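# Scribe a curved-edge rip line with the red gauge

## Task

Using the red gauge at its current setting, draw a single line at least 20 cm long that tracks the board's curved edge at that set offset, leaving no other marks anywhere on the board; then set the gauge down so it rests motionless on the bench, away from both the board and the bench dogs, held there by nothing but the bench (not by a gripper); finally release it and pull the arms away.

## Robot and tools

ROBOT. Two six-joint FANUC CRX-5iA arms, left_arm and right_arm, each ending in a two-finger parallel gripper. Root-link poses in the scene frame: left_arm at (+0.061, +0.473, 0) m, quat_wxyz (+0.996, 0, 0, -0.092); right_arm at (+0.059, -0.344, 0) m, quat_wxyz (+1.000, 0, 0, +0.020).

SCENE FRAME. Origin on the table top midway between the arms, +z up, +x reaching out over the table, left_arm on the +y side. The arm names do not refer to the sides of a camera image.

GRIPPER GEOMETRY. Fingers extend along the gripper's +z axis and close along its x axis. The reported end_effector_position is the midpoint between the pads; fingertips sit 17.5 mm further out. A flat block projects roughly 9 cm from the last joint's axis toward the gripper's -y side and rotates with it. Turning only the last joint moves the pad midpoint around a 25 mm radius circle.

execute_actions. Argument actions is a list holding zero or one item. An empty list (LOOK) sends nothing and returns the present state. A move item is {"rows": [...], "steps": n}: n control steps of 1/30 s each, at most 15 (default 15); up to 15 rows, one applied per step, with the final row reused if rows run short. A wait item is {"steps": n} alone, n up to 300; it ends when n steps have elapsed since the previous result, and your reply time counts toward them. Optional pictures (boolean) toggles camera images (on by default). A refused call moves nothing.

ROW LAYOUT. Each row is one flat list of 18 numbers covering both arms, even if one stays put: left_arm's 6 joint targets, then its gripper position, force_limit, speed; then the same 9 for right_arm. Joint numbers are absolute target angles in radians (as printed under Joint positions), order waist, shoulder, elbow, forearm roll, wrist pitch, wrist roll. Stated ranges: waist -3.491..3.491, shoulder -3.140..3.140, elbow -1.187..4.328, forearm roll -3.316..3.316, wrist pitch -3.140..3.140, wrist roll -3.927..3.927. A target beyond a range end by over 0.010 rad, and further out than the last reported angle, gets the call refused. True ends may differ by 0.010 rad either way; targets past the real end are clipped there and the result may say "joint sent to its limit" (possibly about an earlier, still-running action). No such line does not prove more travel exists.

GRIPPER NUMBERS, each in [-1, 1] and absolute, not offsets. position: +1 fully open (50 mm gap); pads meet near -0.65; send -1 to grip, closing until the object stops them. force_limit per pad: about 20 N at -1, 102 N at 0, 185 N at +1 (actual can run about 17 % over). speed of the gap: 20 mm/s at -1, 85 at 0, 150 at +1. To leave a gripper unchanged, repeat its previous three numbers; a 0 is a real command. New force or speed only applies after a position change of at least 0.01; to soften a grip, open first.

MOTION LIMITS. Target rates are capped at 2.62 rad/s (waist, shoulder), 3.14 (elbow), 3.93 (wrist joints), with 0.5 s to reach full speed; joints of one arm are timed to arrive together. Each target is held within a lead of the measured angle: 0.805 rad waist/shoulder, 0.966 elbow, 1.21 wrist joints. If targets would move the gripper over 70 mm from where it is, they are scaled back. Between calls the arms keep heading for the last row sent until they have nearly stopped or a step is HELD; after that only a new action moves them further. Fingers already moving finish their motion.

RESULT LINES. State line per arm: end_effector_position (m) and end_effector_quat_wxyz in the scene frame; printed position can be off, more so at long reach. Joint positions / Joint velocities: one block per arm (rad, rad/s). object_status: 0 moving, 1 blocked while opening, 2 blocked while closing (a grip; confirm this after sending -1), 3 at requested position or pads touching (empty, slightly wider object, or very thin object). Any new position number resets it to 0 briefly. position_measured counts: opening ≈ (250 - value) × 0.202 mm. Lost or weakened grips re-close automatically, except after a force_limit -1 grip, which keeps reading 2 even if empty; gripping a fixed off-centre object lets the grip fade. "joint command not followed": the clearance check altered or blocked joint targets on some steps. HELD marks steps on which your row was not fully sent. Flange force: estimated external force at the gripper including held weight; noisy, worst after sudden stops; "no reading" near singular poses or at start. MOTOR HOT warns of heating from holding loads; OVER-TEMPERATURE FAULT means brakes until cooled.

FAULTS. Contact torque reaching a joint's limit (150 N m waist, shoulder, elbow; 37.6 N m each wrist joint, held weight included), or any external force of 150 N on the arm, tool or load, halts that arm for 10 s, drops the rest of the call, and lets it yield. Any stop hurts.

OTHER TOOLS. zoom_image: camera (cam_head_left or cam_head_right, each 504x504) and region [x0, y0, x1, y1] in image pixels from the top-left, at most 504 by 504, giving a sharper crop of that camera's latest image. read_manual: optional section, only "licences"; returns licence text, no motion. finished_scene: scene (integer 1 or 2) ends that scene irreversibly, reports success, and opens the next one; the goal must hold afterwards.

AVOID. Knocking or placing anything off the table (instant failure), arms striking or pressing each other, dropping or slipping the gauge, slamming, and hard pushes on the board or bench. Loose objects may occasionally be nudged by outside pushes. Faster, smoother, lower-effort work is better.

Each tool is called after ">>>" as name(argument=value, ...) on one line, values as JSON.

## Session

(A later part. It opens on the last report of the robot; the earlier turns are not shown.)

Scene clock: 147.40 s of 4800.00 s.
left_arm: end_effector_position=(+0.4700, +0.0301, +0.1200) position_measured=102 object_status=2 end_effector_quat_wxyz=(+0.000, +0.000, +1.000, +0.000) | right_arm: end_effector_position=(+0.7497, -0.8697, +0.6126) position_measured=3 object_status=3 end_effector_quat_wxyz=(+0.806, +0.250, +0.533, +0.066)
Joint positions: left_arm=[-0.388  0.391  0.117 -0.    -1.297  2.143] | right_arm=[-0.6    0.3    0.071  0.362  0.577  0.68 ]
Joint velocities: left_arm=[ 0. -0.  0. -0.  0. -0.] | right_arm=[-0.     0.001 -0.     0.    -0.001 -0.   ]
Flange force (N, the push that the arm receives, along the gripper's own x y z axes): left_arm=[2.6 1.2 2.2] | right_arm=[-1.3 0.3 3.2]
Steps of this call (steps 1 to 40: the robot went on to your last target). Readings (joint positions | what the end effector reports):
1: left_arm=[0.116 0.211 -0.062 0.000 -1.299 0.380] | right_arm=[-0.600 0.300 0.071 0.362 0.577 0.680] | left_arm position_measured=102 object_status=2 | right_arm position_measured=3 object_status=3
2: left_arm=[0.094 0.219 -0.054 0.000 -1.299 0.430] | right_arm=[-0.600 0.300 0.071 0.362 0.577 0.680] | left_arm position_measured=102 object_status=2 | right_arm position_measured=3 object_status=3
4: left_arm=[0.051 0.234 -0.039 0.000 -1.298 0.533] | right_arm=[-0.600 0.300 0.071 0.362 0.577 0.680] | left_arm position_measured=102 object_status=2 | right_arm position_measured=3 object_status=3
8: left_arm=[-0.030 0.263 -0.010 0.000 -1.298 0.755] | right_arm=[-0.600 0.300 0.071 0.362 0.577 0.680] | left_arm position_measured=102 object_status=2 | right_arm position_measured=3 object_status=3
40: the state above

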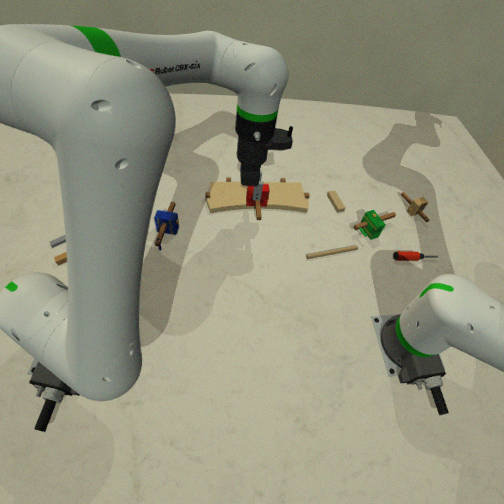

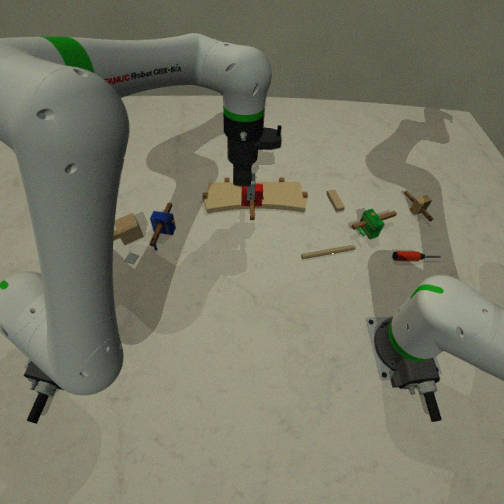

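>>> execute_actions(actions=[{"rows":[[-0.3881,0.4301,0.0496,0,-1.1903,2.1429,-1,-0.3,-0.5,-0.6,0.3,0.071,0.362,0.577,0.68,1,0,0]]}])

>>> zoom_image(camera="cam_head_right", region=[200,165,320,245])

>>> execute_actions(actions=[{"rows":[[-0.3786,0.4464,0.0729,0,-1.1973,2.1334,-1,-0.3,-0.5,-0.6,0.3,0.071,0.362,0.577,0.68,1,0,0]]}])

>>> zoom_image(camera="cam_head_right", region=[200,165,320,245])

Scene clock: 166.60 s of 4800.00 s.
left_arm: end_effector_position=(+0.4700, +0.0301, +0.0701) position_measured=102 object_status=2 end_effector_quat_wxyz=(+0.000, +0.000, +1.000, -0.000) | right_arm: end_effector_position=(+0.7497, -0.8697, +0.6126) position_measured=3 object_status=3 end_effector_quat_wxyz=(+0.806, +0.250, +0.533, +0.066)
Joint positions: left_arm=[-0.388  0.43   0.05   0.    -1.19   2.143] | right_arm=[-0.6    0.3    0.071  0.362  0.577  0.68 ]
Joint velocities: left_arm=[ 0.    -0.    -0.001  0.001  0.     0.   ] | right_arm=[-0.     0.     0.     0.001 -0.001  0.   ]
Flange force (N, the push that the arm receives, along the gripper's own x y z axes): left_arm=[2.5 0.9 0.5] | right_arm=[-1.7 -0.2 2.6]
Steps of this call (steps 1 to 30: the robot went on to your last target; steps 31 to 90: nothing new was sent; then 15.70 s passed at rest; steps 91 to 105: all 15 steps of this action). Readings (joint positions | what the end effector reports):
91: left_arm=[-0.388 0.391 0.117 0.000 -1.296 2.143] | right_arm=[-0.600 0.300 0.071 0.362 0.577 0.680] | left_arm position_measured=102 object_status=2 | right_arm position_measured=3 object_status=3
92: left_arm=[-0.388 0.393 0.113 0.000 -1.289 2.143] | right_arm=[-0.600 0.300 0.071 0.362 0.577 0.680] | left_arm position_measured=102 object_status=2 | right_arm position_measured=3 object_status=3
94: left_arm=[-0.388 0.408 0.088 0.000 -1.250 2.143] | right_arm=[-0.600 0.300 0.071 0.362 0.577 0.680] | left_arm position_measured=102 object_status=2 | right_arm position_measured=3 object_status=3
98: left_arm=[-0.388 0.430 0.051 0.000 -1.193 2.143] | right_arm=[-0.600 0.300 0.071 0.362 0.577 0.680] | left_arm position_measured=102 object_status=2 | right_arm position_measured=3 object_status=3
105: the state above

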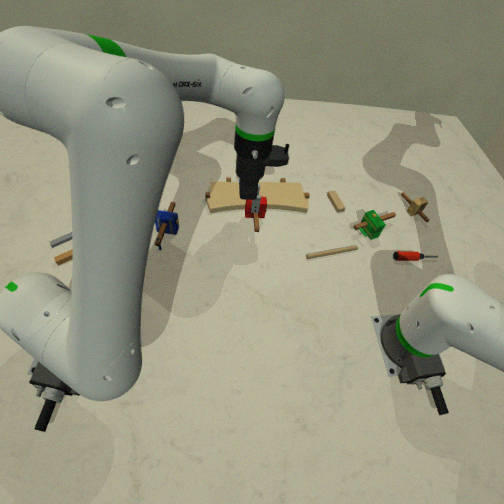

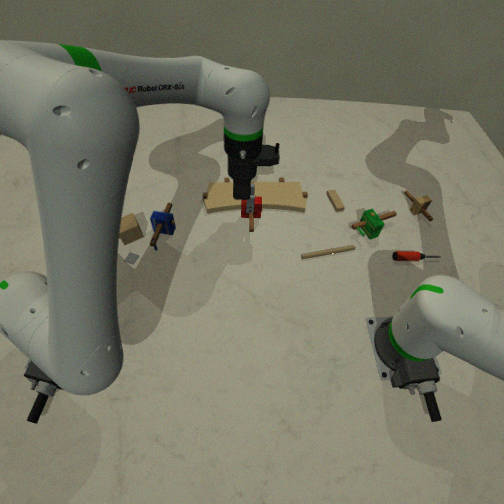

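Region (200, 165, 320, 245) of cam_head_right's 504x504 image, scaled by 4.200, with more detail than that image has.

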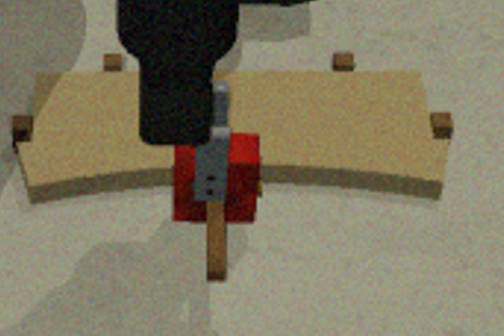

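Scene clock: 167.10 s of 4800.00 s.
left_arm: end_effector_position=(+0.4799, +0.0302, +0.0699) position_measured=102 object_status=2 end_effector_quat_wxyz=(+0.000, +0.000, +1.000, +0.000) | right_arm: end_effector_position=(+0.7497, -0.8697, +0.6126) position_measured=3 object_status=3 end_effector_quat_wxyz=(+0.806, +0.250, +0.533, +0.066)
Joint positions: left_arm=[-0.379  0.446  0.073 -0.    -1.197  2.133] | right_arm=[-0.6    0.3    0.071  0.362  0.577  0.68 ]
Joint velocities: left_arm=[ 0.001 -0.001  0.001 -0.     0.    -0.001] | right_arm=[ 0.    -0.    -0.     0.     0.    -0.001]
Flange force (N, the push that the arm receives, along the gripper's own x y z axes): left_arm=[2.2 0.1 2.3] | right_arm=[-1.8 0.4 2.8]
Steps of this call (steps 1 to 15: all 15 steps of this action). Readings (joint positions | what the end effector reports):
1: left_arm=[-0.388 0.430 0.050 -0.000 -1.190 2.143] | right_arm=[-0.600 0.300 0.071 0.362 0.577 0.680] | left_arm position_measured=102 object_status=2 | right_arm position_measured=3 object_status=3
2: left_arm=[-0.386 0.434 0.055 -0.000 -1.192 2.141] | right_arm=[-0.600 0.300 0.071 0.362 0.577 0.680] | left_arm position_measured=102 object_status=2 | right_arm position_measured=3 object_status=3
4: left_arm=[-0.381 0.443 0.068 -0.000 -1.196 2.136] | right_arm=[-0.600 0.300 0.071 0.362 0.577 0.680] | left_arm position_measured=102 object_status=2 | right_arm position_measured=3 object_status=3
8: left_arm=[-0.379 0.446 0.073 -0.000 -1.197 2.134] | right_arm=[-0.600 0.300 0.071 0.362 0.577 0.680] | left_arm position_measured=102 object_status=2 | right_arm position_measured=3 object_status=3
15: the state above

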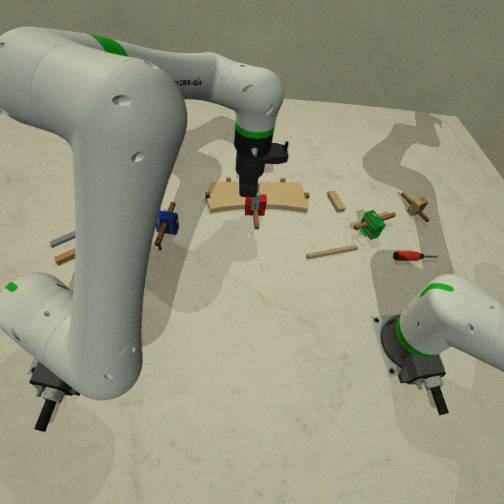

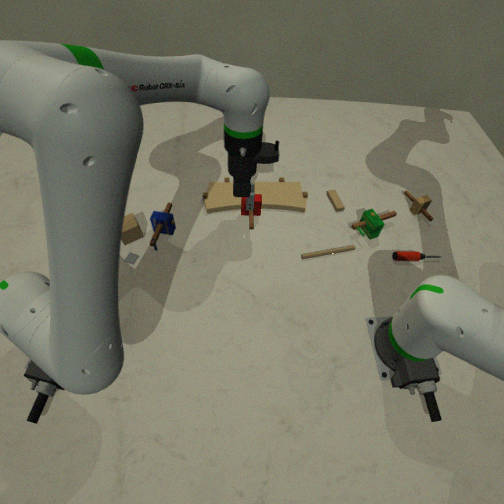

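Region (200, 165, 320, 245) of cam_head_right's 504x504 image, scaled by 4.200, with more detail than that image has.

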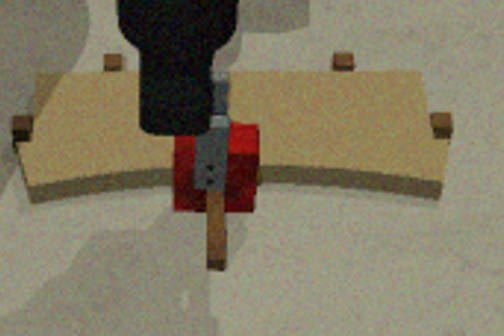

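>>> execute_actions(actions=[{"rows":[[-0.3711,0.4623,0.0882,0,-1.1967,2.1259,-1,-0.3,-0.5,-0.6,0.3,0.071,0.362,0.577,0.68,1,0,0]],"steps":12}], pictures=false)

>>> execute_actions(actions=[{"rows":[[-0.3674,0.4689,0.0977,0,-1.1996,2.1222,-1,-0.3,-0.5,-0.6,0.3,0.071,0.362,0.577,0.68,1,0,0]],"steps":12}])

>>> zoom_image(camera="cam_head_right", region=[225,175,285,235])

Scene clock: 185.97 s of 4800.00 s.
left_arm: end_effector_position=(+0.4880, +0.0303, +0.0668) position_measured=102 object_status=2 end_effector_quat_wxyz=(+0.000, +0.000, +1.000, +0.000) | right_arm: end_effector_position=(+0.7497, -0.8697, +0.6126) position_measured=3 object_status=3 end_effector_quat_wxyz=(+0.806, +0.250, +0.533, +0.066)
Joint positions: left_arm=[-0.371  0.462  0.088 -0.    -1.197  2.126] | right_arm=[-0.6    0.3    0.071  0.362  0.577  0.68 ]
Joint velocities: left_arm=[ 0.001 -0.001  0.001 -0.     0.    -0.001] | right_arm=[ 0.    -0.     0.001  0.     0.002  0.001]
Flange force (N, the push that the arm receives, along the gripper's own x y z axes): left_arm=[4.2 1.8 2.1] | right_arm=[-1.5 0.3 1.9]
Steps of this call (steps 1 to 15: the robot went on to your last target; steps 16 to 90: nothing new was sent; then 15.47 s passed at rest; steps 91 to 102: all 12 steps of this action). Readings (joint positions | what the end effector reports):
91: left_arm=[-0.378 0.447 0.073 -0.000 -1.197 2.133] | right_arm=[-0.600 0.300 0.071 0.362 0.577 0.680] | left_arm position_measured=102 object_status=2 | right_arm position_measured=3 object_status=3
92: left_arm=[-0.377 0.451 0.077 -0.000 -1.197 2.131] | right_arm=[-0.600 0.300 0.071 0.362 0.577 0.680] | left_arm position_measured=102 object_status=2 | right_arm position_measured=3 object_status=3
94: left_arm=[-0.372 0.459 0.085 -0.000 -1.197 2.127] | right_arm=[-0.600 0.300 0.071 0.362 0.577 0.680] | left_arm position_measured=102 object_status=2 | right_arm position_measured=3 object_status=3
98: left_arm=[-0.371 0.462 0.088 -0.000 -1.197 2.126] | right_arm=[-0.600 0.300 0.071 0.362 0.577 0.680] | left_arm position_measured=102 object_status=2 | right_arm position_measured=3 object_status=3
102: the state above

Scene clock: 186.37 s of 4800.00 s.
left_arm: end_effector_position=(+0.4919, +0.0304, +0.0668) position_measured=102 object_status=2 end_effector_quat_wxyz=(-0.000, +0.000, +1.000, +0.000) | right_arm: end_effector_position=(+0.7497, -0.8697, +0.6126) position_measured=3 object_status=3 end_effector_quat_wxyz=(+0.806, +0.250, +0.533, +0.066)
Joint positions: left_arm=[-0.367  0.469  0.098 -0.    -1.2    2.122] | right_arm=[-0.6    0.3    0.071  0.362  0.577  0.68 ]
Joint velocities: left_arm=[ 0.001 -0.001  0.     0.    -0.     0.   ] | right_arm=[-0.    -0.     0.     0.    -0.001 -0.001]
Flange force (N, the push that the arm receives, along the gripper's own x y z axes): left_arm=[3.3 2.5 3.4] | right_arm=[-1.1 0.9 1.0]
Steps of this call (steps 1 to 12: all 12 steps of this action). Readings (joint positions | what the end effector reports):
1: left_arm=[-0.371 0.463 0.089 -0.000 -1.197 2.126] | right_arm=[-0.600 0.300 0.071 0.362 0.577 0.680] | left_arm position_measured=102 object_status=2 | right_arm position_measured=3 object_status=3
2: left_arm=[-0.370 0.465 0.092 -0.000 -1.197 2.124] | right_arm=[-0.600 0.300 0.071 0.362 0.577 0.680] | left_arm position_measured=102 object_status=2 | right_arm position_measured=3 object_status=3
4: left_arm=[-0.368 0.468 0.096 -0.000 -1.199 2.123] | right_arm=[-0.600 0.300 0.071 0.362 0.577 0.680] | left_arm position_measured=102 object_status=2 | right_arm position_measured=3 object_status=3
8: left_arm=[-0.367 0.469 0.098 -0.000 -1.200 2.122] | right_arm=[-0.600 0.300 0.071 0.362 0.577 0.680] | left_arm position_measured=102 object_status=2 | right_arm position_measured=3 object_status=3
12: the state above

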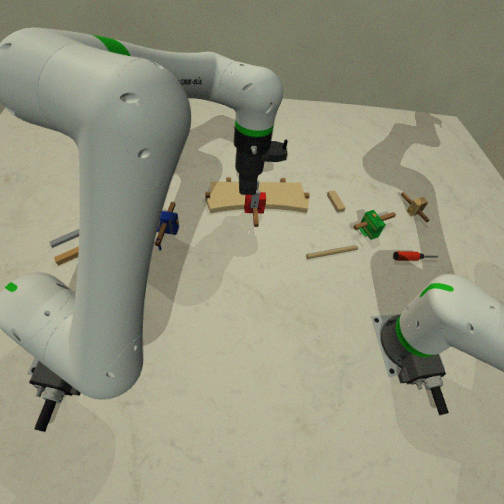

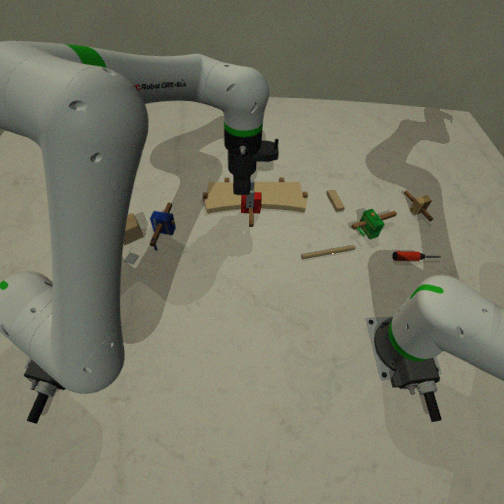

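Region (225, 175, 285, 235) of cam_head_right's 504x504 image, scaled by 8.400, with more detail than that image has.

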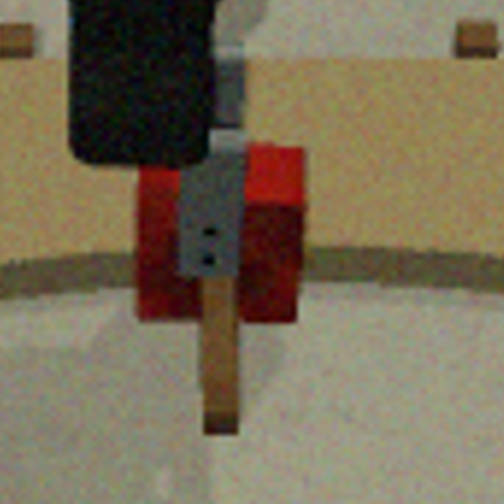

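>>> execute_actions(actions=[{"rows":[[-0.3656,0.4722,0.1024,0,-1.201,2.1204,-1,-0.3,-0.5,-0.6,0.3,0.071,0.362,0.577,0.68,1,0,0]],"steps":10}], pictures=false)

>>> execute_actions(actions=[{"rows":[[-0.3638,0.4755,0.1072,0,-1.2025,2.1186,-1,-0.3,-0.5,-0.6,0.3,0.071,0.362,0.577,0.68,1,0,0]],"steps":10}], pictures=false)

Scene clock: 196.17 s of 4800.00 s.
left_arm: end_effector_position=(+0.4937, +0.0303, +0.0667) position_measured=102 object_status=2 end_effector_quat_wxyz=(-0.000, +0.000, +1.000, -0.000) | right_arm: end_effector_position=(+0.7497, -0.8697, +0.6126) position_measured=3 object_status=3 end_effector_quat_wxyz=(+0.806, +0.250, +0.533, +0.066)
Joint positions: left_arm=[-0.366  0.472  0.102  0.    -1.201  2.12 ] | right_arm=[-0.6    0.3    0.071  0.362  0.577  0.68 ]
Joint velocities: left_arm=[-0.001 -0.    -0.    -0.     0.    -0.002] | right_arm=[-0.     0.     0.001  0.     0.    -0.001]
Flange force (N, the push that the arm receives, along the gripper's own x y z axes): left_arm=[41.2 4.1 -11.6] | right_arm=[-1.5 0.1 2.4]
Steps of this call (steps 1 to 15: the robot went on to your last target; steps 16 to 90: nothing new was sent; then 6.47 s passed at rest; steps 91 to 100: all 10 steps of this action). Readings (joint positions | what the end effector reports):
91: left_arm=[-0.367 0.469 0.098 0.000 -1.200 2.122] | right_arm=[-0.600 0.300 0.071 0.362 0.577 0.680] | left_arm position_measured=102 object_status=2 | right_arm position_measured=3 object_status=3
92: left_arm=[-0.367 0.470 0.100 0.000 -1.200 2.121] | right_arm=[-0.600 0.300 0.071 0.362 0.577 0.680] | left_arm position_measured=102 object_status=2 | right_arm position_measured=3 object_status=3
94: left_arm=[-0.366 0.472 0.101 0.000 -1.201 2.121] | right_arm=[-0.600 0.300 0.071 0.362 0.577 0.680] | left_arm position_measured=102 object_status=2 | right_arm position_measured=3 object_status=3
98: left_arm=[-0.366 0.472 0.102 0.000 -1.201 2.120] | right_arm=[-0.600 0.300 0.071 0.362 0.577 0.680] | left_arm position_measured=102 object_status=2 | right_arm position_measured=3 object_status=3
100: the state above

Scene clock: 196.50 s of 4800.00 s.
left_arm: end_effector_position=(+0.4958, +0.0303, +0.0668) position_measured=102 object_status=2 end_effector_quat_wxyz=(-0.000, +0.000, +1.000, -0.000) | right_arm: end_effector_position=(+0.7497, -0.8697, +0.6126) position_measured=3 object_status=3 end_effector_quat_wxyz=(+0.806, +0.250, +0.533, +0.066)
Joint positions: left_arm=[-0.364  0.475  0.107  0.    -1.203  2.119] | right_arm=[-0.6    0.3    0.071  0.362  0.577  0.68 ]
Joint velocities: left_arm=[ 0.003  0.001  0.003 -0.    -0.     0.002] | right_arm=[ 0.    -0.     0.     0.001 -0.001 -0.001]
Flange force (N, the push that the arm receives, along the gripper's own x y z axes): left_arm=[75.6 -2.6 -32.3] | right_arm=[-1.2 1.6 0.4]
Steps of this call (steps 1 to 10: all 10 steps of this action). Readings (joint positions | what the end effector reports):
1: left_arm=[-0.366 0.472 0.103 0.000 -1.201 2.120] | right_arm=[-0.600 0.300 0.071 0.362 0.577 0.680] | left_arm position_measured=102 object_status=2 | right_arm position_measured=3 object_status=3
2: left_arm=[-0.365 0.474 0.104 0.000 -1.202 2.120] | right_arm=[-0.600 0.300 0.071 0.362 0.577 0.680] | left_arm position_measured=102 object_status=2 | right_arm position_measured=3 object_status=3
4: left_arm=[-0.364 0.475 0.106 0.000 -1.203 2.119] | right_arm=[-0.600 0.300 0.071 0.362 0.577 0.680] | left_arm position_measured=102 object_status=2 | right_arm position_measured=3 object_status=3
8: left_arm=[-0.364 0.475 0.107 0.000 -1.203 2.119] | right_arm=[-0.600 0.300 0.071 0.362 0.577 0.680] | left_arm position_measured=102 object_status=2 | right_arm position_measured=3 object_status=3
10: the state above

>>> execute_actions(actions=[{"rows":[[-0.3667,0.4702,0.0996,0,-1.2002,2.1215,-1,-0.3,-0.5,-0.6,0.3,0.071,0.362,0.577,0.68,1,0,0]],"steps":12}])

>>> zoom_image(camera="cam_head_left", region=[200,165,320,245])

Scene clock: 204.20 s of 4800.00 s.
left_arm: end_effector_position=(+0.4929, +0.0306, +0.0667) position_measured=102 object_status=2 end_effector_quat_wxyz=(+0.000, +0.000, +1.000, +0.000) | right_arm: end_effector_position=(+0.7497, -0.8697, +0.6126) position_measured=3 object_status=3 end_effector_quat_wxyz=(+0.806, +0.250, +0.533, +0.066)
Joint positions: left_arm=[-0.367  0.47   0.1   -0.001 -1.2    2.121] | right_arm=[-0.6    0.3    0.071  0.362  0.577  0.68 ]
Joint velocities: left_arm=[-0.002 -0.    -0.001  0.005 -0.002 -0.   ] | right_arm=[-0.     0.001  0.     0.    -0.001  0.001]
Flange force (N, the push that the arm receives, along the gripper's own x y z axes): left_arm=[16.8 -5.7 -4.4] | right_arm=[-2.0 0.3 1.2]
Steps of this call (steps 1 to 15: the robot went on to your last target; steps 16 to 90: nothing new was sent; then 4.30 s passed at rest; steps 91 to 102: all 12 steps of this action). Readings (joint positions | what the end effector reports):
91: left_arm=[-0.364 0.475 0.107 -0.000 -1.202 2.119] | right_arm=[-0.600 0.300 0.071 0.362 0.577 0.680] | left_arm position_measured=102 object_status=2 | right_arm position_measured=3 object_status=3
92: left_arm=[-0.364 0.474 0.105 -0.000 -1.201 2.119] | right_arm=[-0.600 0.300 0.071 0.362 0.577 0.680] | left_arm position_measured=102 object_status=2 | right_arm position_measured=3 object_status=3
94: left_arm=[-0.366 0.472 0.101 -0.001 -1.200 2.121] | right_arm=[-0.600 0.300 0.071 0.362 0.577 0.680] | left_arm position_measured=102 object_status=2 | right_arm position_measured=3 object_status=3
98: left_arm=[-0.366 0.471 0.100 -0.001 -1.200 2.121] | right_arm=[-0.600 0.300 0.071 0.362 0.577 0.680] | left_arm position_measured=102 object_status=2 | right_arm position_measured=3 object_status=3
102: the state above

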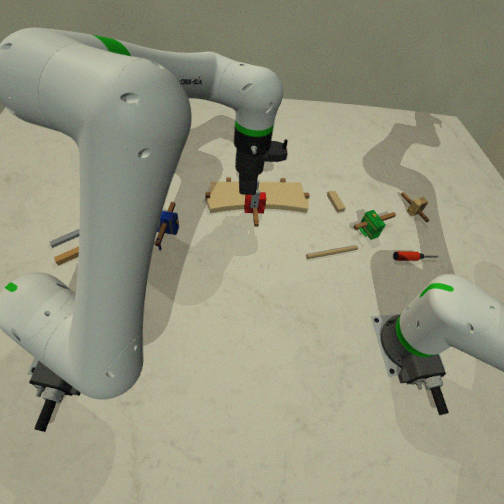

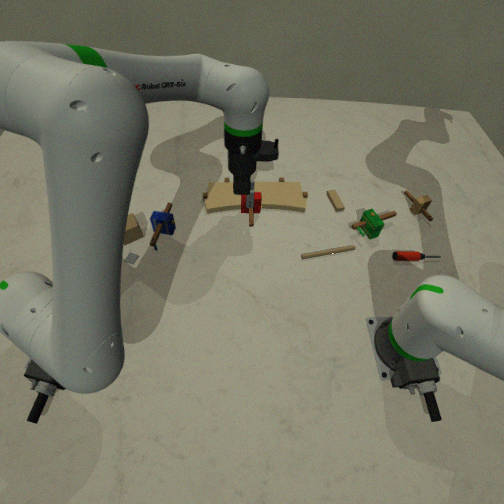

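Region (200, 165, 320, 245) of cam_head_left's 504x504 image, scaled by 4.200, with more detail than that image has.

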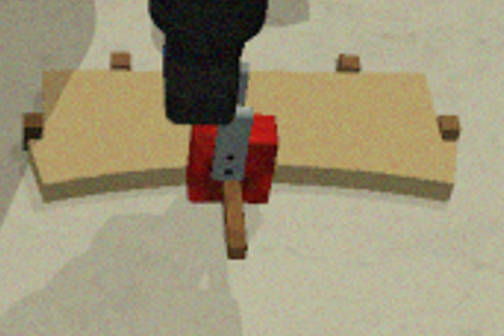

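>>> execute_actions(actions=[{"rows":[[-0.3881,0.4301,0.0496,0,-1.1903,2.1429,-1,-0.3,-0.5,-0.6,0.3,0.071,0.362,0.577,0.68,1,0,0]],"steps":10}], pictures=false)

>>> execute_actions(actions=[{"rows":[[-0.2233,0.281,-0.1609,0,-1.1289,2.1481,-1,-0.3,-0.5,-0.6,0.3,0.071,0.362,0.577,0.68,1,0,0]]}], pictures=false)

>>> execute_actions(actions=[{"rows":[[-0.221,0.2865,-0.1538,0,-1.1305,2.1458,-1,-0.3,-0.5,-0.6,0.3,0.071,0.362,0.577,0.68,1,0,0]],"steps":12}])

>>> zoom_image(camera="cam_head_right", region=[190,165,290,245])

Scene clock: 229.50 s of 4800.00 s.
left_arm: end_effector_position=(+0.4701, +0.0301, +0.0700) position_measured=102 object_status=2 end_effector_quat_wxyz=(+0.000, +0.000, +1.000, -0.000) | right_arm: end_effector_position=(+0.7497, -0.8697, +0.6126) position_measured=3 object_status=3 end_effector_quat_wxyz=(+0.806, +0.250, +0.533, +0.066)
Joint positions: left_arm=[-0.388  0.43   0.05   0.    -1.19   2.143] | right_arm=[-0.6    0.3    0.071  0.362  0.577  0.68 ]
Joint velocities: left_arm=[ 0.001 -0.003 -0.004 -0.     0.     0.003] | right_arm=[-0.    -0.001 -0.    -0.     0.     0.   ]
Flange force (N, the push that the arm receives, along the gripper's own x y z axes): left_arm=[1.7 2.4 3.1] | right_arm=[-1.7 0.2 2.8]
Steps of this call (steps 1 to 15: the robot went on to your last target; steps 16 to 90: nothing new was sent; then 21.97 s passed at rest; steps 91 to 100: all 10 steps of this action). Readings (joint positions | what the end effector reports):
91: left_arm=[-0.367 0.470 0.099 0.000 -1.200 2.122] | right_arm=[-0.600 0.300 0.071 0.362 0.577 0.680] | left_arm position_measured=102 object_status=2 | right_arm position_measured=3 object_status=3
92: left_arm=[-0.369 0.465 0.093 0.000 -1.199 2.124] | right_arm=[-0.600 0.300 0.071 0.362 0.577 0.680] | left_arm position_measured=102 object_status=2 | right_arm position_measured=3 object_status=3
94: left_arm=[-0.380 0.445 0.068 0.000 -1.194 2.135] | right_arm=[-0.600 0.300 0.071 0.362 0.577 0.680] | left_arm position_measured=102 object_status=2 | right_arm position_measured=3 object_status=3
98: left_arm=[-0.388 0.431 0.050 0.000 -1.190 2.143] | right_arm=[-0.600 0.300 0.071 0.362 0.577 0.680] | left_arm position_measured=102 object_status=2 | right_arm position_measured=3 object_status=3
100: the state above

Scene clock: 230.00 s of 4800.00 s.
left_arm: end_effector_position=(+0.4750, +0.1299, +0.0671) position_measured=102 object_status=2 end_effector_quat_wxyz=(+0.000, -0.085, +0.996, -0.000) | right_arm: end_effector_position=(+0.7497, -0.8697, +0.6126) position_measured=3 object_status=3 end_effector_quat_wxyz=(+0.806, +0.250, +0.533, +0.066)
Joint positions: left_arm=[-0.224  0.281 -0.161  0.    -1.129  2.148] | right_arm=[-0.6    0.3    0.071  0.362  0.577  0.68 ]
Joint velocities: left_arm=[ 0.005 -0.002 -0.005  0.     0.001  0.002] | right_arm=[ 0.     0.    -0.     0.     0.001  0.   ]
Flange force (N, the push that the arm receives, along the gripper's own x y z axes): left_arm=[1.9 -0.6 1.1] | right_arm=[-0.9 2.0 1.1]
Steps of this call (steps 1 to 15: all 15 steps of this action). Readings (joint positions | what the end effector reports):
1: left_arm=[-0.388 0.430 0.049 0.000 -1.190 2.143] | right_arm=[-0.600 0.300 0.071 0.362 0.577 0.680] | left_arm position_measured=102 object_status=2 | right_arm position_measured=3 object_status=3
2: left_arm=[-0.384 0.426 0.043 0.000 -1.188 2.143] | right_arm=[-0.600 0.300 0.071 0.362 0.577 0.680] | left_arm position_measured=102 object_status=2 | right_arm position_measured=3 object_status=3
4: left_arm=[-0.358 0.403 0.011 0.000 -1.179 2.144] | right_arm=[-0.600 0.300 0.071 0.362 0.577 0.680] | left_arm position_measured=102 object_status=2 | right_arm position_measured=3 object_status=3
8: left_arm=[-0.268 0.322 -0.103 0.000 -1.146 2.147] | right_arm=[-0.600 0.300 0.071 0.362 0.577 0.680] | left_arm position_measured=102 object_status=2 | right_arm position_measured=3 object_status=3
15: the state above

Scene clock: 230.40 s of 4800.00 s.
left_arm: end_effector_position=(+0.4778, +0.1301, +0.0670) position_measured=102 object_status=2 end_effector_quat_wxyz=(-0.000, -0.085, +0.996, +0.000) | right_arm: end_effector_position=(+0.7497, -0.8697, +0.6126) position_measured=3 object_status=3 end_effector_quat_wxyz=(+0.806, +0.250, +0.533, +0.066)
Joint positions: left_arm=[-0.221  0.286 -0.154  0.    -1.131  2.146] | right_arm=[-0.6    0.3    0.071  0.362  0.577  0.68 ]
Joint velocities: left_arm=[-0.001  0.002  0.     0.     0.    -0.001] | right_arm=[-0.    -0.    -0.     0.     0.     0.001]
Flange force (N, the push that the arm receives, along the gripper's own x y z axes): left_arm=[31.5 4.2 -12.2] | right_arm=[-1.5 0.5 1.7]
Steps of this call (steps 1 to 12: all 12 steps of this action). Readings (joint positions | what the end effector reports):
1: left_arm=[-0.223 0.281 -0.160 0.000 -1.129 2.148] | right_arm=[-0.600 0.300 0.071 0.362 0.577 0.680] | left_arm position_measured=102 object_status=2 | right_arm position_measured=3 object_status=3
2: left_arm=[-0.223 0.283 -0.158 0.000 -1.129 2.148] | right_arm=[-0.600 0.300 0.071 0.362 0.577 0.680] | left_arm position_measured=102 object_status=2 | right_arm position_measured=3 object_status=3
4: left_arm=[-0.222 0.285 -0.155 0.000 -1.131 2.146] | right_arm=[-0.600 0.300 0.071 0.362 0.577 0.680] | left_arm position_measured=102 object_status=2 | right_arm position_measured=3 object_status=3
8: left_arm=[-0.221 0.286 -0.154 0.000 -1.131 2.146] | right_arm=[-0.600 0.300 0.071 0.362 0.577 0.680] | left_arm position_measured=102 object_status=2 | right_arm position_measured=3 object_status=3
12: the state above

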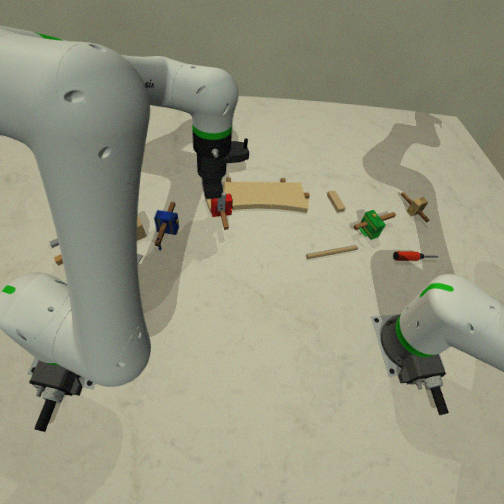

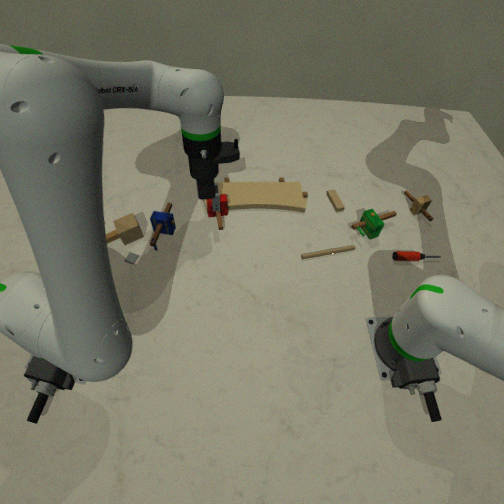

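Region (190, 165, 290, 245) of cam_head_right's 504x504 image, scaled by 5.040, with more detail than that image has; it fills the top 403 rows of this view, and the rest is white.

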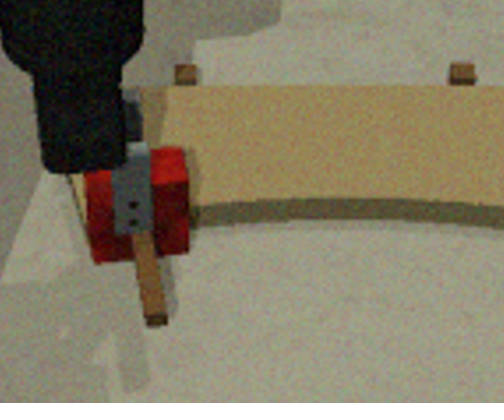

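>>> execute_actions(actions=[{"rows":[[-0.2222,0.2836,-0.1576,0,-1.1296,2.212,-1,-0.3,-0.5,-0.6,0.3,0.071,0.362,0.577,0.68,1,0,0]],"steps":12}], pictures=false)

Scene clock: 237.67 s of 4800.00 s.
left_arm: end_effector_position=(+0.4781, +0.1305, +0.0669) position_measured=102 object_status=2 end_effector_quat_wxyz=(+0.000, -0.117, +0.993, +0.000) | right_arm: end_effector_position=(+0.7497, -0.8697, +0.6126) position_measured=3 object_status=3 end_effector_quat_wxyz=(+0.806, +0.250, +0.533, +0.066)
Joint positions: left_arm=[-0.222  0.284 -0.158 -0.    -1.129  2.212] | right_arm=[-0.6    0.3    0.071  0.362  0.577  0.68 ]
Joint velocities: left_arm=[ 0.    -0.002  0.001 -0.001 -0.003  0.001] | right_arm=[-0.001 -0.     0.001  0.001  0.001 -0.001]
Flange force (N, the push that the arm receives, along the gripper's own x y z axes): left_arm=[9.2 1.5 3.4] | right_arm=[-0.4 0.9 2.6]
Steps of this call (steps 1 to 15: the robot went on to your last target; steps 16 to 90: nothing new was sent; then 3.87 s passed at rest; steps 91 to 102: all 12 steps of this action). Readings (joint positions | what the end effector reports):
91: left_arm=[-0.221 0.286 -0.154 -0.000 -1.130 2.146] | right_arm=[-0.600 0.300 0.071 0.362 0.577 0.680] | left_arm position_measured=102 object_status=2 | right_arm position_measured=3 object_status=3
92: left_arm=[-0.221 0.286 -0.154 -0.000 -1.130 2.153] | right_arm=[-0.600 0.300 0.071 0.362 0.577 0.680] | left_arm position_measured=102 object_status=2 | right_arm position_measured=3 object_status=3
94: left_arm=[-0.221 0.285 -0.156 -0.000 -1.129 2.187] | right_arm=[-0.600 0.300 0.071 0.362 0.577 0.680] | left_arm position_measured=102 object_status=2 | right_arm position_measured=3 object_status=3
98: left_arm=[-0.222 0.284 -0.157 -0.000 -1.129 2.211] | right_arm=[-0.600 0.300 0.071 0.362 0.577 0.680] | left_arm position_measured=102 object_status=2 | right_arm position_measured=3 object_status=3
102: the state above

>>> execute_actions(actions=[{"rows":[[-0.2228,0.2823,-0.1593,0,-1.1292,2.2426,-1,-0.3,-0.5,-0.6,0.3,0.071,0.362,0.577,0.68,1,0,0]],"steps":12}], pictures=false)

Scene clock: 247.57 s of 4800.00 s.
left_arm: end_effector_position=(+0.4779, +0.1305, +0.0670) position_measured=102 object_status=2 end_effector_quat_wxyz=(-0.000, -0.132, +0.991, -0.000) | right_arm: end_effector_position=(+0.7497, -0.8697, +0.6126) position_measured=3 object_status=3 end_effector_quat_wxyz=(+0.806, +0.250, +0.533, +0.066)
Joint positions: left_arm=[-0.223  0.282 -0.159  0.    -1.129  2.243] | right_arm=[-0.6    0.3    0.071  0.362  0.577  0.68 ]
Joint velocities: left_arm=[-0.001 -0.    -0.001  0.001  0.    -0.   ] | right_arm=[-0.     0.    -0.001 -0.001  0.001 -0.002]
Flange force (N, the push that the arm receives, along the gripper's own x y z axes): left_arm=[22.3 -1.8 1.3] | right_arm=[-1.5 0.1 1.4]
Steps of this call (steps 1 to 15: the robot went on to your last target; steps 16 to 90: nothing new was sent; then 6.50 s passed at rest; steps 91 to 102: all 12 steps of this action). Readings (joint positions | what the end effector reports):
91: left_arm=[-0.222 0.284 -0.158 0.000 -1.130 2.213] | right_arm=[-0.600 0.300 0.071 0.362 0.577 0.680] | left_arm position_measured=102 object_status=2 | right_arm position_measured=3 object_status=3
92: left_arm=[-0.222 0.283 -0.158 0.000 -1.130 2.220] | right_arm=[-0.600 0.300 0.071 0.362 0.577 0.680] | left_arm position_measured=102 object_status=2 | right_arm position_measured=3 object_status=3
94: left_arm=[-0.223 0.283 -0.159 0.000 -1.130 2.236] | right_arm=[-0.600 0.300 0.071 0.362 0.577 0.680] | left_arm position_measured=102 object_status=2 | right_arm position_measured=3 object_status=3
98: left_arm=[-0.223 0.282 -0.159 0.000 -1.129 2.242] | right_arm=[-0.600 0.300 0.071 0.362 0.577 0.680] | left_arm position_measured=102 object_status=2 | right_arm position_measured=3 object_status=3
102: the state above

>>> execute_actions(actions=[{"rows":[[-0.2219,0.2864,-0.1591,0,-1.1253,2.2087,-1,-0.3,-0.5,-0.6,0.3,0.071,0.362,0.577,0.68,1,0,0]],"steps":12}], pictures=false)

>>> execute_actions(actions=[{"rows":[[-0.2219,0.288,-0.1609,0,-1.1219,2.2087,-1,-0.3,-0.5,-0.6,0.3,0.071,0.362,0.577,0.68,1,0,0]],"steps":12}], pictures=false)

Scene clock: 258.63 s of 4800.00 s.
left_arm: end_effector_position=(+0.4783, +0.1305, +0.0650) position_measured=102 object_status=2 end_effector_quat_wxyz=(+0.000, -0.116, +0.993, +0.000) | right_arm: end_effector_position=(+0.7497, -0.8697, +0.6126) position_measured=3 object_status=3 end_effector_quat_wxyz=(+0.806, +0.250, +0.533, +0.066)
Joint positions: left_arm=[-0.222  0.286 -0.159 -0.    -1.125  2.209] | right_arm=[-0.6    0.3    0.071  0.362  0.577  0.68 ]
Joint velocities: left_arm=[-0.     0.    -0.     0.001  0.    -0.002] | right_arm=[-0.     0.     0.     0.001 -0.    -0.   ]
Flange force (N, the push that the arm receives, along the gripper's own x y z axes): left_arm=[15.7 3.4 -3.4] | right_arm=[-2.4 0.5 3.1]
Steps of this call (steps 1 to 15: the robot went on to your last target; steps 16 to 90: nothing new was sent; then 7.67 s passed at rest; steps 91 to 102: all 12 steps of this action). Readings (joint positions | what the end effector reports):
91: left_arm=[-0.223 0.282 -0.159 -0.000 -1.129 2.242] | right_arm=[-0.600 0.300 0.071 0.362 0.577 0.680] | left_arm position_measured=102 object_status=2 | right_arm position_measured=3 object_status=3
92: left_arm=[-0.223 0.283 -0.159 -0.000 -1.128 2.235] | right_arm=[-0.600 0.300 0.071 0.362 0.577 0.680] | left_arm position_measured=102 object_status=2 | right_arm position_measured=3 object_status=3
94: left_arm=[-0.222 0.285 -0.159 -0.000 -1.126 2.216] | right_arm=[-0.600 0.300 0.071 0.362 0.577 0.680] | left_arm position_measured=102 object_status=2 | right_arm position_measured=3 object_status=3
98: left_arm=[-0.222 0.286 -0.159 -0.000 -1.125 2.209] | right_arm=[-0.600 0.300 0.071 0.362 0.577 0.680] | left_arm position_measured=102 object_status=2 | right_arm position_measured=3 object_status=3
102: the state above

Scene clock: 259.03 s of 4800.00 s.
left_arm: end_effector_position=(+0.4783, +0.1304, +0.0635) position_measured=102 object_status=2 end_effector_quat_wxyz=(+0.000, -0.116, +0.993, -0.000) | right_arm: end_effector_position=(+0.7497, -0.8697, +0.6126) position_measured=3 object_status=3 end_effector_quat_wxyz=(+0.806, +0.250, +0.533, +0.066)
Joint positions: left_arm=[-0.222  0.288 -0.161 -0.    -1.122  2.209] | right_arm=[-0.6    0.3    0.071  0.362  0.577  0.68 ]
Joint velocities: left_arm=[ 0.     0.002 -0.001 -0.    -0.     0.001] | right_arm=[-0.    -0.    -0.     0.     0.001 -0.001]
Flange force (N, the push that the arm receives, along the gripper's own x y z axes): left_arm=[13.6 1.3 -3.6] | right_arm=[-1.6 0.2 2.7]
Steps of this call (steps 1 to 12: all 12 steps of this action). Readings (joint positions | what the end effector reports):
1: left_arm=[-0.222 0.286 -0.159 -0.000 -1.125 2.209] | right_arm=[-0.600 0.300 0.071 0.362 0.577 0.680] | left_arm position_measured=102 object_status=2 | right_arm position_measured=3 object_status=3
2: left_arm=[-0.222 0.287 -0.160 -0.000 -1.124 2.209] | right_arm=[-0.600 0.300 0.071 0.362 0.577 0.680] | left_arm position_measured=102 object_status=2 | right_arm position_measured=3 object_status=3
4: left_arm=[-0.222 0.288 -0.160 -0.000 -1.122 2.209] | right_arm=[-0.600 0.300 0.071 0.362 0.577 0.680] | left_arm position_measured=102 object_status=2 | right_arm position_measured=3 object_status=3
8: left_arm=[-0.222 0.288 -0.161 -0.000 -1.122 2.209] | right_arm=[-0.600 0.300 0.071 0.362 0.577 0.680] | left_arm position_measured=102 object_status=2 | right_arm position_measured=3 object_status=3
12: the state above

>>> execute_actions(actions=[{"rows":[[-0.2219,0.2896,-0.1627,0,-1.1185,2.2087,-1,-0.3,-0.5,-0.6,0.3,0.071,0.362,0.577,0.68,1,0,0]],"steps":10}], pictures=false)

>>> execute_actions(actions=[{"rows":[[-0.2219,0.2912,-0.1645,0,-1.1151,2.2087,-1,-0.3,-0.5,-0.6,0.3,0.071,0.362,0.577,0.68,1,0,0]],"steps":10}], pictures=false)

Scene clock: 266.10 s of 4800.00 s.
left_arm: end_effector_position=(+0.4783, +0.1304, +0.0620) position_measured=102 object_status=2 end_effector_quat_wxyz=(-0.000, -0.116, +0.993, +0.000) | right_arm: end_effector_position=(+0.7497, -0.8697, +0.6126) position_measured=3 object_status=3 end_effector_quat_wxyz=(+0.806, +0.250, +0.533, +0.066)
Joint positions: left_arm=[-0.222  0.29  -0.163  0.    -1.119  2.209] | right_arm=[-0.6    0.3    0.071  0.362  0.577  0.68 ]
Joint velocities: left_arm=[ 0.     0.     0.001 -0.001  0.    -0.002] | right_arm=[ 0.    -0.     0.001 -0.001 -0.    -0.002]
Flange force (N, the push that the arm receives, along the gripper's own x y z axes): left_arm=[11.4 1.9 -2.7] | right_arm=[-1.1 1.5 1.1]
Steps of this call (steps 1 to 15: the robot went on to your last target; steps 16 to 90: nothing new was sent; then 3.73 s passed at rest; steps 91 to 100: all 10 steps of this action). Readings (joint positions | what the end effector reports):
91: left_arm=[-0.222 0.288 -0.161 0.000 -1.122 2.209] | right_arm=[-0.600 0.300 0.071 0.362 0.577 0.680] | left_arm position_measured=102 object_status=2 | right_arm position_measured=3 object_status=3
92: left_arm=[-0.222 0.289 -0.162 0.000 -1.121 2.209] | right_arm=[-0.600 0.300 0.071 0.362 0.577 0.680] | left_arm position_measured=102 object_status=2 | right_arm position_measured=3 object_status=3
94: left_arm=[-0.222 0.289 -0.162 0.000 -1.119 2.209] | right_arm=[-0.600 0.300 0.071 0.362 0.577 0.680] | left_arm position_measured=102 object_status=2 | right_arm position_measured=3 object_status=3
98: left_arm=[-0.222 0.290 -0.163 0.000 -1.119 2.209] | right_arm=[-0.600 0.300 0.071 0.362 0.577 0.680] | left_arm position_measured=102 object_status=2 | right_arm position_measured=3 object_status=3
100: the state above

Scene clock: 266.43 s of 4800.00 s.
left_arm: end_effector_position=(+0.4782, +0.1304, +0.0605) position_measured=102 object_status=2 end_effector_quat_wxyz=(-0.000, -0.116, +0.993, -0.000) | right_arm: end_effector_position=(+0.7497, -0.8697, +0.6126) position_measured=3 object_status=3 end_effector_quat_wxyz=(+0.806, +0.250, +0.533, +0.066)
Joint positions: left_arm=[-0.222  0.291 -0.164  0.    -1.115  2.209] | right_arm=[-0.6    0.3    0.071  0.362  0.577  0.68 ]
Joint velocities: left_arm=[ 0.    -0.001 -0.     0.     0.    -0.001] | right_arm=[-0.    -0.    -0.     0.     0.001  0.001]
Flange force (N, the push that the arm receives, along the gripper's own x y z axes): left_arm=[12.5 1.6 -2.3] | right_arm=[-2.1 -0.3 2.8]
Steps of this call (steps 1 to 10: all 10 steps of this action). Readings (joint positions | what the end effector reports):
1: left_arm=[-0.222 0.290 -0.163 0.000 -1.118 2.209] | right_arm=[-0.600 0.300 0.071 0.362 0.577 0.680] | left_arm position_measured=102 object_status=2 | right_arm position_measured=3 object_status=3
2: left_arm=[-0.222 0.290 -0.163 0.000 -1.117 2.209] | right_arm=[-0.600 0.300 0.071 0.362 0.577 0.680] | left_arm position_measured=102 object_status=2 | right_arm position_measured=3 object_status=3
4: left_arm=[-0.222 0.291 -0.164 0.000 -1.116 2.209] | right_arm=[-0.600 0.300 0.071 0.362 0.577 0.680] | left_arm position_measured=102 object_status=2 | right_arm position_measured=3 object_status=3
8: left_arm=[-0.222 0.291 -0.164 0.000 -1.115 2.209] | right_arm=[-0.600 0.300 0.071 0.362 0.577 0.680] | left_arm position_measured=102 object_status=2 | right_arm position_measured=3 object_status=3
10: the state above

>>> execute_actions(actions=[{"rows":[[-0.2219,0.2928,-0.1663,0,-1.1117,2.2087,-1,-0.3,-0.5,-0.6,0.3,0.071,0.362,0.577,0.68,1,0,0]],"steps":10}], pictures=false)

>>> execute_actions(actions=[{"rows":[[-0.2219,0.2944,-0.1681,0,-1.1083,2.2087,-1,-0.3,-0.5,-0.6,0.3,0.071,0.362,0.577,0.68,1,0,0]],"steps":10}], pictures=false)

Scene clock: 280.10 s of 4800.00 s.
left_arm: end_effector_position=(+0.4783, +0.1304, +0.0591) position_measured=102 object_status=2 end_effector_quat_wxyz=(+0.000, -0.116, +0.993, -0.000) | right_arm: end_effector_position=(+0.7497, -0.8697, +0.6126) position_measured=3 object_status=3 end_effector_quat_wxyz=(+0.806, +0.250, +0.533, +0.066)
Joint positions: left_arm=[-0.222  0.293 -0.166  0.    -1.112  2.209] | right_arm=[-0.6    0.3    0.071  0.362  0.577  0.68 ]
Joint velocities: left_arm=[-0.001  0.001 -0.001 -0.001  0.001 -0.001] | right_arm=[-0.     0.    -0.001  0.001 -0.001  0.001]
Flange force (N, the push that the arm receives, along the gripper's own x y z axes): left_arm=[25.6 11.9 -35.7] | right_arm=[-1.1 -0.1 1.7]
Steps of this call (steps 1 to 15: the robot went on to your last target; steps 16 to 90: nothing new was sent; then 10.33 s passed at rest; steps 91 to 100: all 10 steps of this action). Readings (joint positions | what the end effector reports):
91: left_arm=[-0.222 0.291 -0.165 0.000 -1.115 2.209] | right_arm=[-0.600 0.300 0.071 0.362 0.577 0.680] | left_arm position_measured=102 object_status=2 | right_arm position_measured=3 object_status=3
92: left_arm=[-0.222 0.292 -0.165 0.000 -1.114 2.209] | right_arm=[-0.600 0.300 0.071 0.362 0.577 0.680] | left_arm position_measured=102 object_status=2 | right_arm position_measured=3 object_status=3
94: left_arm=[-0.222 0.292 -0.166 0.000 -1.112 2.209] | right_arm=[-0.600 0.300 0.071 0.362 0.577 0.680] | left_arm position_measured=102 object_status=2 | right_arm position_measured=3 object_status=3
98: left_arm=[-0.222 0.293 -0.166 0.000 -1.112 2.209] | right_arm=[-0.600 0.300 0.071 0.362 0.577 0.680] | left_arm position_measured=102 object_status=2 | right_arm position_measured=3 object_status=3
100: the state above

Scene clock: 280.43 s of 4800.00 s.
left_arm: end_effector_position=(+0.4782, +0.1304, +0.0576) position_measured=102 object_status=2 end_effector_quat_wxyz=(+0.000, -0.116, +0.993, -0.000) | right_arm: end_effector_position=(+0.7497, -0.8697, +0.6126) position_measured=3 object_status=3 end_effector_quat_wxyz=(+0.806, +0.250, +0.533, +0.066)
Joint positions: left_arm=[-0.222  0.294 -0.168  0.    -1.108  2.209] | right_arm=[-0.6    0.3    0.071  0.362  0.577  0.68 ]
Joint velocities: left_arm=[-0.     0.001 -0.     0.     0.     0.   ] | right_arm=[ 0.    -0.001 -0.001  0.     0.001  0.002]
Flange force (N, the push that the arm receives, along the gripper's own x y z axes): left_arm=[46.3 17.2 -76.6] | right_arm=[-2.1 -0.3 3.5]
Steps of this call (steps 1 to 10: all 10 steps of this action). Readings (joint positions | what the end effector reports):
1: left_arm=[-0.222 0.293 -0.166 0.000 -1.111 2.209] | right_arm=[-0.600 0.300 0.071 0.362 0.577 0.680] | left_arm position_measured=102 object_status=2 | right_arm position_measured=3 object_status=3
2: left_arm=[-0.222 0.293 -0.167 0.000 -1.110 2.209] | right_arm=[-0.600 0.300 0.071 0.362 0.577 0.680] | left_arm position_measured=102 object_status=2 | right_arm position_measured=3 object_status=3
4: left_arm=[-0.222 0.294 -0.168 0.000 -1.109 2.209] | right_arm=[-0.600 0.300 0.071 0.362 0.577 0.680] | left_arm position_measured=102 object_status=2 | right_arm position_measured=3 object_status=3
8: left_arm=[-0.222 0.294 -0.168 0.000 -1.108 2.209] | right_arm=[-0.600 0.300 0.071 0.362 0.577 0.680] | left_arm position_measured=102 object_status=2 | right_arm position_measured=3 object_status=3
10: the state above

>>> execute_actions(actions=[{"rows":[[-0.2219,0.2921,-0.1655,0,-1.1132,2.2087,-1,-0.3,-0.5,-0.6,0.3,0.071,0.362,0.577,0.68,1,0,0]],"steps":12}], pictures=false)

Scene clock: 285.00 s of 4800.00 s.
left_arm: end_effector_position=(+0.4782, +0.1306, +0.0595) position_measured=102 object_status=2 end_effector_quat_wxyz=(-0.000, -0.116, +0.993, +0.000) | right_arm: end_effector_position=(+0.7497, -0.8697, +0.6126) position_measured=3 object_status=3 end_effector_quat_wxyz=(+0.806, +0.250, +0.533, +0.066)
Joint positions: left_arm=[-0.222  0.292 -0.166 -0.    -1.113  2.209] | right_arm=[-0.6    0.3    0.071  0.362  0.577  0.68 ]
Joint velocities: left_arm=[-0.    -0.001  0.     0.    -0.     0.002] | right_arm=[ 0.     0.     0.    -0.001 -0.001  0.001]
Flange force (N, the push that the arm receives, along the gripper's own x y z axes): left_arm=[19.4 -5.4 4.7] | right_arm=[-1.4 0.2 2.2]
Steps of this call (steps 1 to 15: the robot went on to your last target; steps 16 to 90: nothing new was sent; then 1.17 s passed at rest; steps 91 to 102: all 12 steps of this action). Readings (joint positions | what the end effector reports):
91: left_arm=[-0.222 0.294 -0.168 -0.000 -1.109 2.209] | right_arm=[-0.600 0.300 0.071 0.362 0.577 0.680] | left_arm position_measured=102 object_status=2 | right_arm position_measured=3 object_status=3
92: left_arm=[-0.222 0.294 -0.167 -0.000 -1.110 2.209] | right_arm=[-0.600 0.300 0.071 0.362 0.577 0.680] | left_arm position_measured=102 object_status=2 | right_arm position_measured=3 object_status=3
94: left_arm=[-0.222 0.293 -0.166 -0.000 -1.112 2.209] | right_arm=[-0.600 0.300 0.071 0.362 0.577 0.680] | left_arm position_measured=102 object_status=2 | right_arm position_measured=3 object_status=3
98: left_arm=[-0.222 0.293 -0.166 -0.000 -1.113 2.209] | right_arm=[-0.600 0.300 0.071 0.362 0.577 0.680] | left_arm position_measured=102 object_status=2 | right_arm position_measured=3 object_status=3
102: the state above

>>> execute_actions(actions=[{"rows":[[-0.222,0.2932,-0.1667,0,-1.1109,2.2088,-1,-0.3,-0.5,-0.6,0.3,0.071,0.362,0.577,0.68,1,0,0]],"steps":10}], pictures=false)

>>> execute_actions(actions=[{"rows":[[-0.2343,0.3078,-0.1473,0,-1.1157,2.2086,-1,-0.3,-0.5,-0.6,0.3,0.071,0.362,0.577,0.68,1,0,0]],"steps":10}], pictures=false)

Scene clock: 314.07 s of 4800.00 s.
left_arm: end_effector_position=(+0.4783, +0.1303, +0.0588) position_measured=102 object_status=2 end_effector_quat_wxyz=(+0.000, -0.116, +0.993, -0.000) | right_arm: end_effector_position=(+0.7497, -0.8697, +0.6126) position_measured=3 object_status=3 end_effector_quat_wxyz=(+0.806, +0.250, +0.533, +0.066)
Joint positions: left_arm=[-0.222  0.293 -0.167  0.    -1.111  2.209] | right_arm=[-0.6    0.3    0.071  0.362  0.577  0.68 ]
Joint velocities: left_arm=[ 0.     0.002 -0.002 -0.001  0.    -0.   ] | right_arm=[ 0.     0.    -0.    -0.001 -0.002 -0.002]
Flange force (N, the push that the arm receives, along the gripper's own x y z axes): left_arm=[30.7 11.2 -30.2] | right_arm=[-2.4 0.4 2.5]
Steps of this call (steps 1 to 15: the robot went on to your last target; steps 16 to 90: nothing new was sent; then 25.73 s passed at rest; steps 91 to 100: all 10 steps of this action). Readings (joint positions | what the end effector reports):
91: left_arm=[-0.222 0.292 -0.165 0.000 -1.113 2.209] | right_arm=[-0.600 0.300 0.071 0.362 0.577 0.680] | left_arm position_measured=102 object_status=2 | right_arm position_measured=3 object_status=3
92: left_arm=[-0.222 0.292 -0.166 0.000 -1.112 2.209] | right_arm=[-0.600 0.300 0.071 0.362 0.577 0.680] | left_arm position_measured=102 object_status=2 | right_arm position_measured=3 object_status=3
94: left_arm=[-0.222 0.292 -0.166 0.000 -1.111 2.209] | right_arm=[-0.600 0.300 0.071 0.362 0.577 0.680] | left_arm position_measured=102 object_status=2 | right_arm position_measured=3 object_status=3
98: left_arm=[-0.222 0.293 -0.167 0.000 -1.111 2.209] | right_arm=[-0.600 0.300 0.071 0.362 0.577 0.680] | left_arm position_measured=102 object_status=2 | right_arm position_measured=3 object_status=3
100: the state above

Scene clock: 314.40 s of 4800.00 s.
left_arm: end_effector_position=(+0.4800, +0.1226, +0.0587) position_measured=102 object_status=2 end_effector_quat_wxyz=(-0.000, -0.110, +0.994, -0.000) | right_arm: end_effector_position=(+0.7497, -0.8697, +0.6126) position_measured=3 object_status=3 end_effector_quat_wxyz=(+0.806, +0.250, +0.533, +0.066)
Joint positions: left_arm=[-0.234  0.308 -0.147  0.    -1.116  2.209] | right_arm=[-0.6    0.3    0.071  0.362  0.577  0.68 ]
Joint velocities: left_arm=[-0.     0.001  0.002  0.001 -0.     0.   ] | right_arm=[ 0.001  0.     0.001  0.001 -0.001  0.001]
Flange force (N, the push that the arm receives, along the gripper's own x y z axes): left_arm=[30.9 19.4 -30.7] | right_arm=[-1.8 -0.3 2.9]
Steps of this call (steps 1 to 10: all 10 steps of this action). Readings (joint positions | what the end effector reports):
1: left_arm=[-0.222 0.293 -0.166 0.000 -1.111 2.209] | right_arm=[-0.600 0.300 0.071 0.362 0.577 0.680] | left_arm position_measured=102 object_status=2 | right_arm position_measured=3 object_status=3
2: left_arm=[-0.225 0.297 -0.162 0.000 -1.112 2.209] | right_arm=[-0.600 0.300 0.071 0.362 0.577 0.680] | left_arm position_measured=102 object_status=2 | right_arm position_measured=3 object_status=3
4: left_arm=[-0.232 0.305 -0.151 0.000 -1.115 2.209] | right_arm=[-0.600 0.300 0.071 0.362 0.577 0.680] | left_arm position_measured=102 object_status=2 | right_arm position_measured=3 object_status=3
8: left_arm=[-0.234 0.308 -0.148 0.000 -1.116 2.209] | right_arm=[-0.600 0.300 0.071 0.362 0.577 0.680] | left_arm position_measured=102 object_status=2 | right_arm position_measured=3 object_status=3
10: the state above


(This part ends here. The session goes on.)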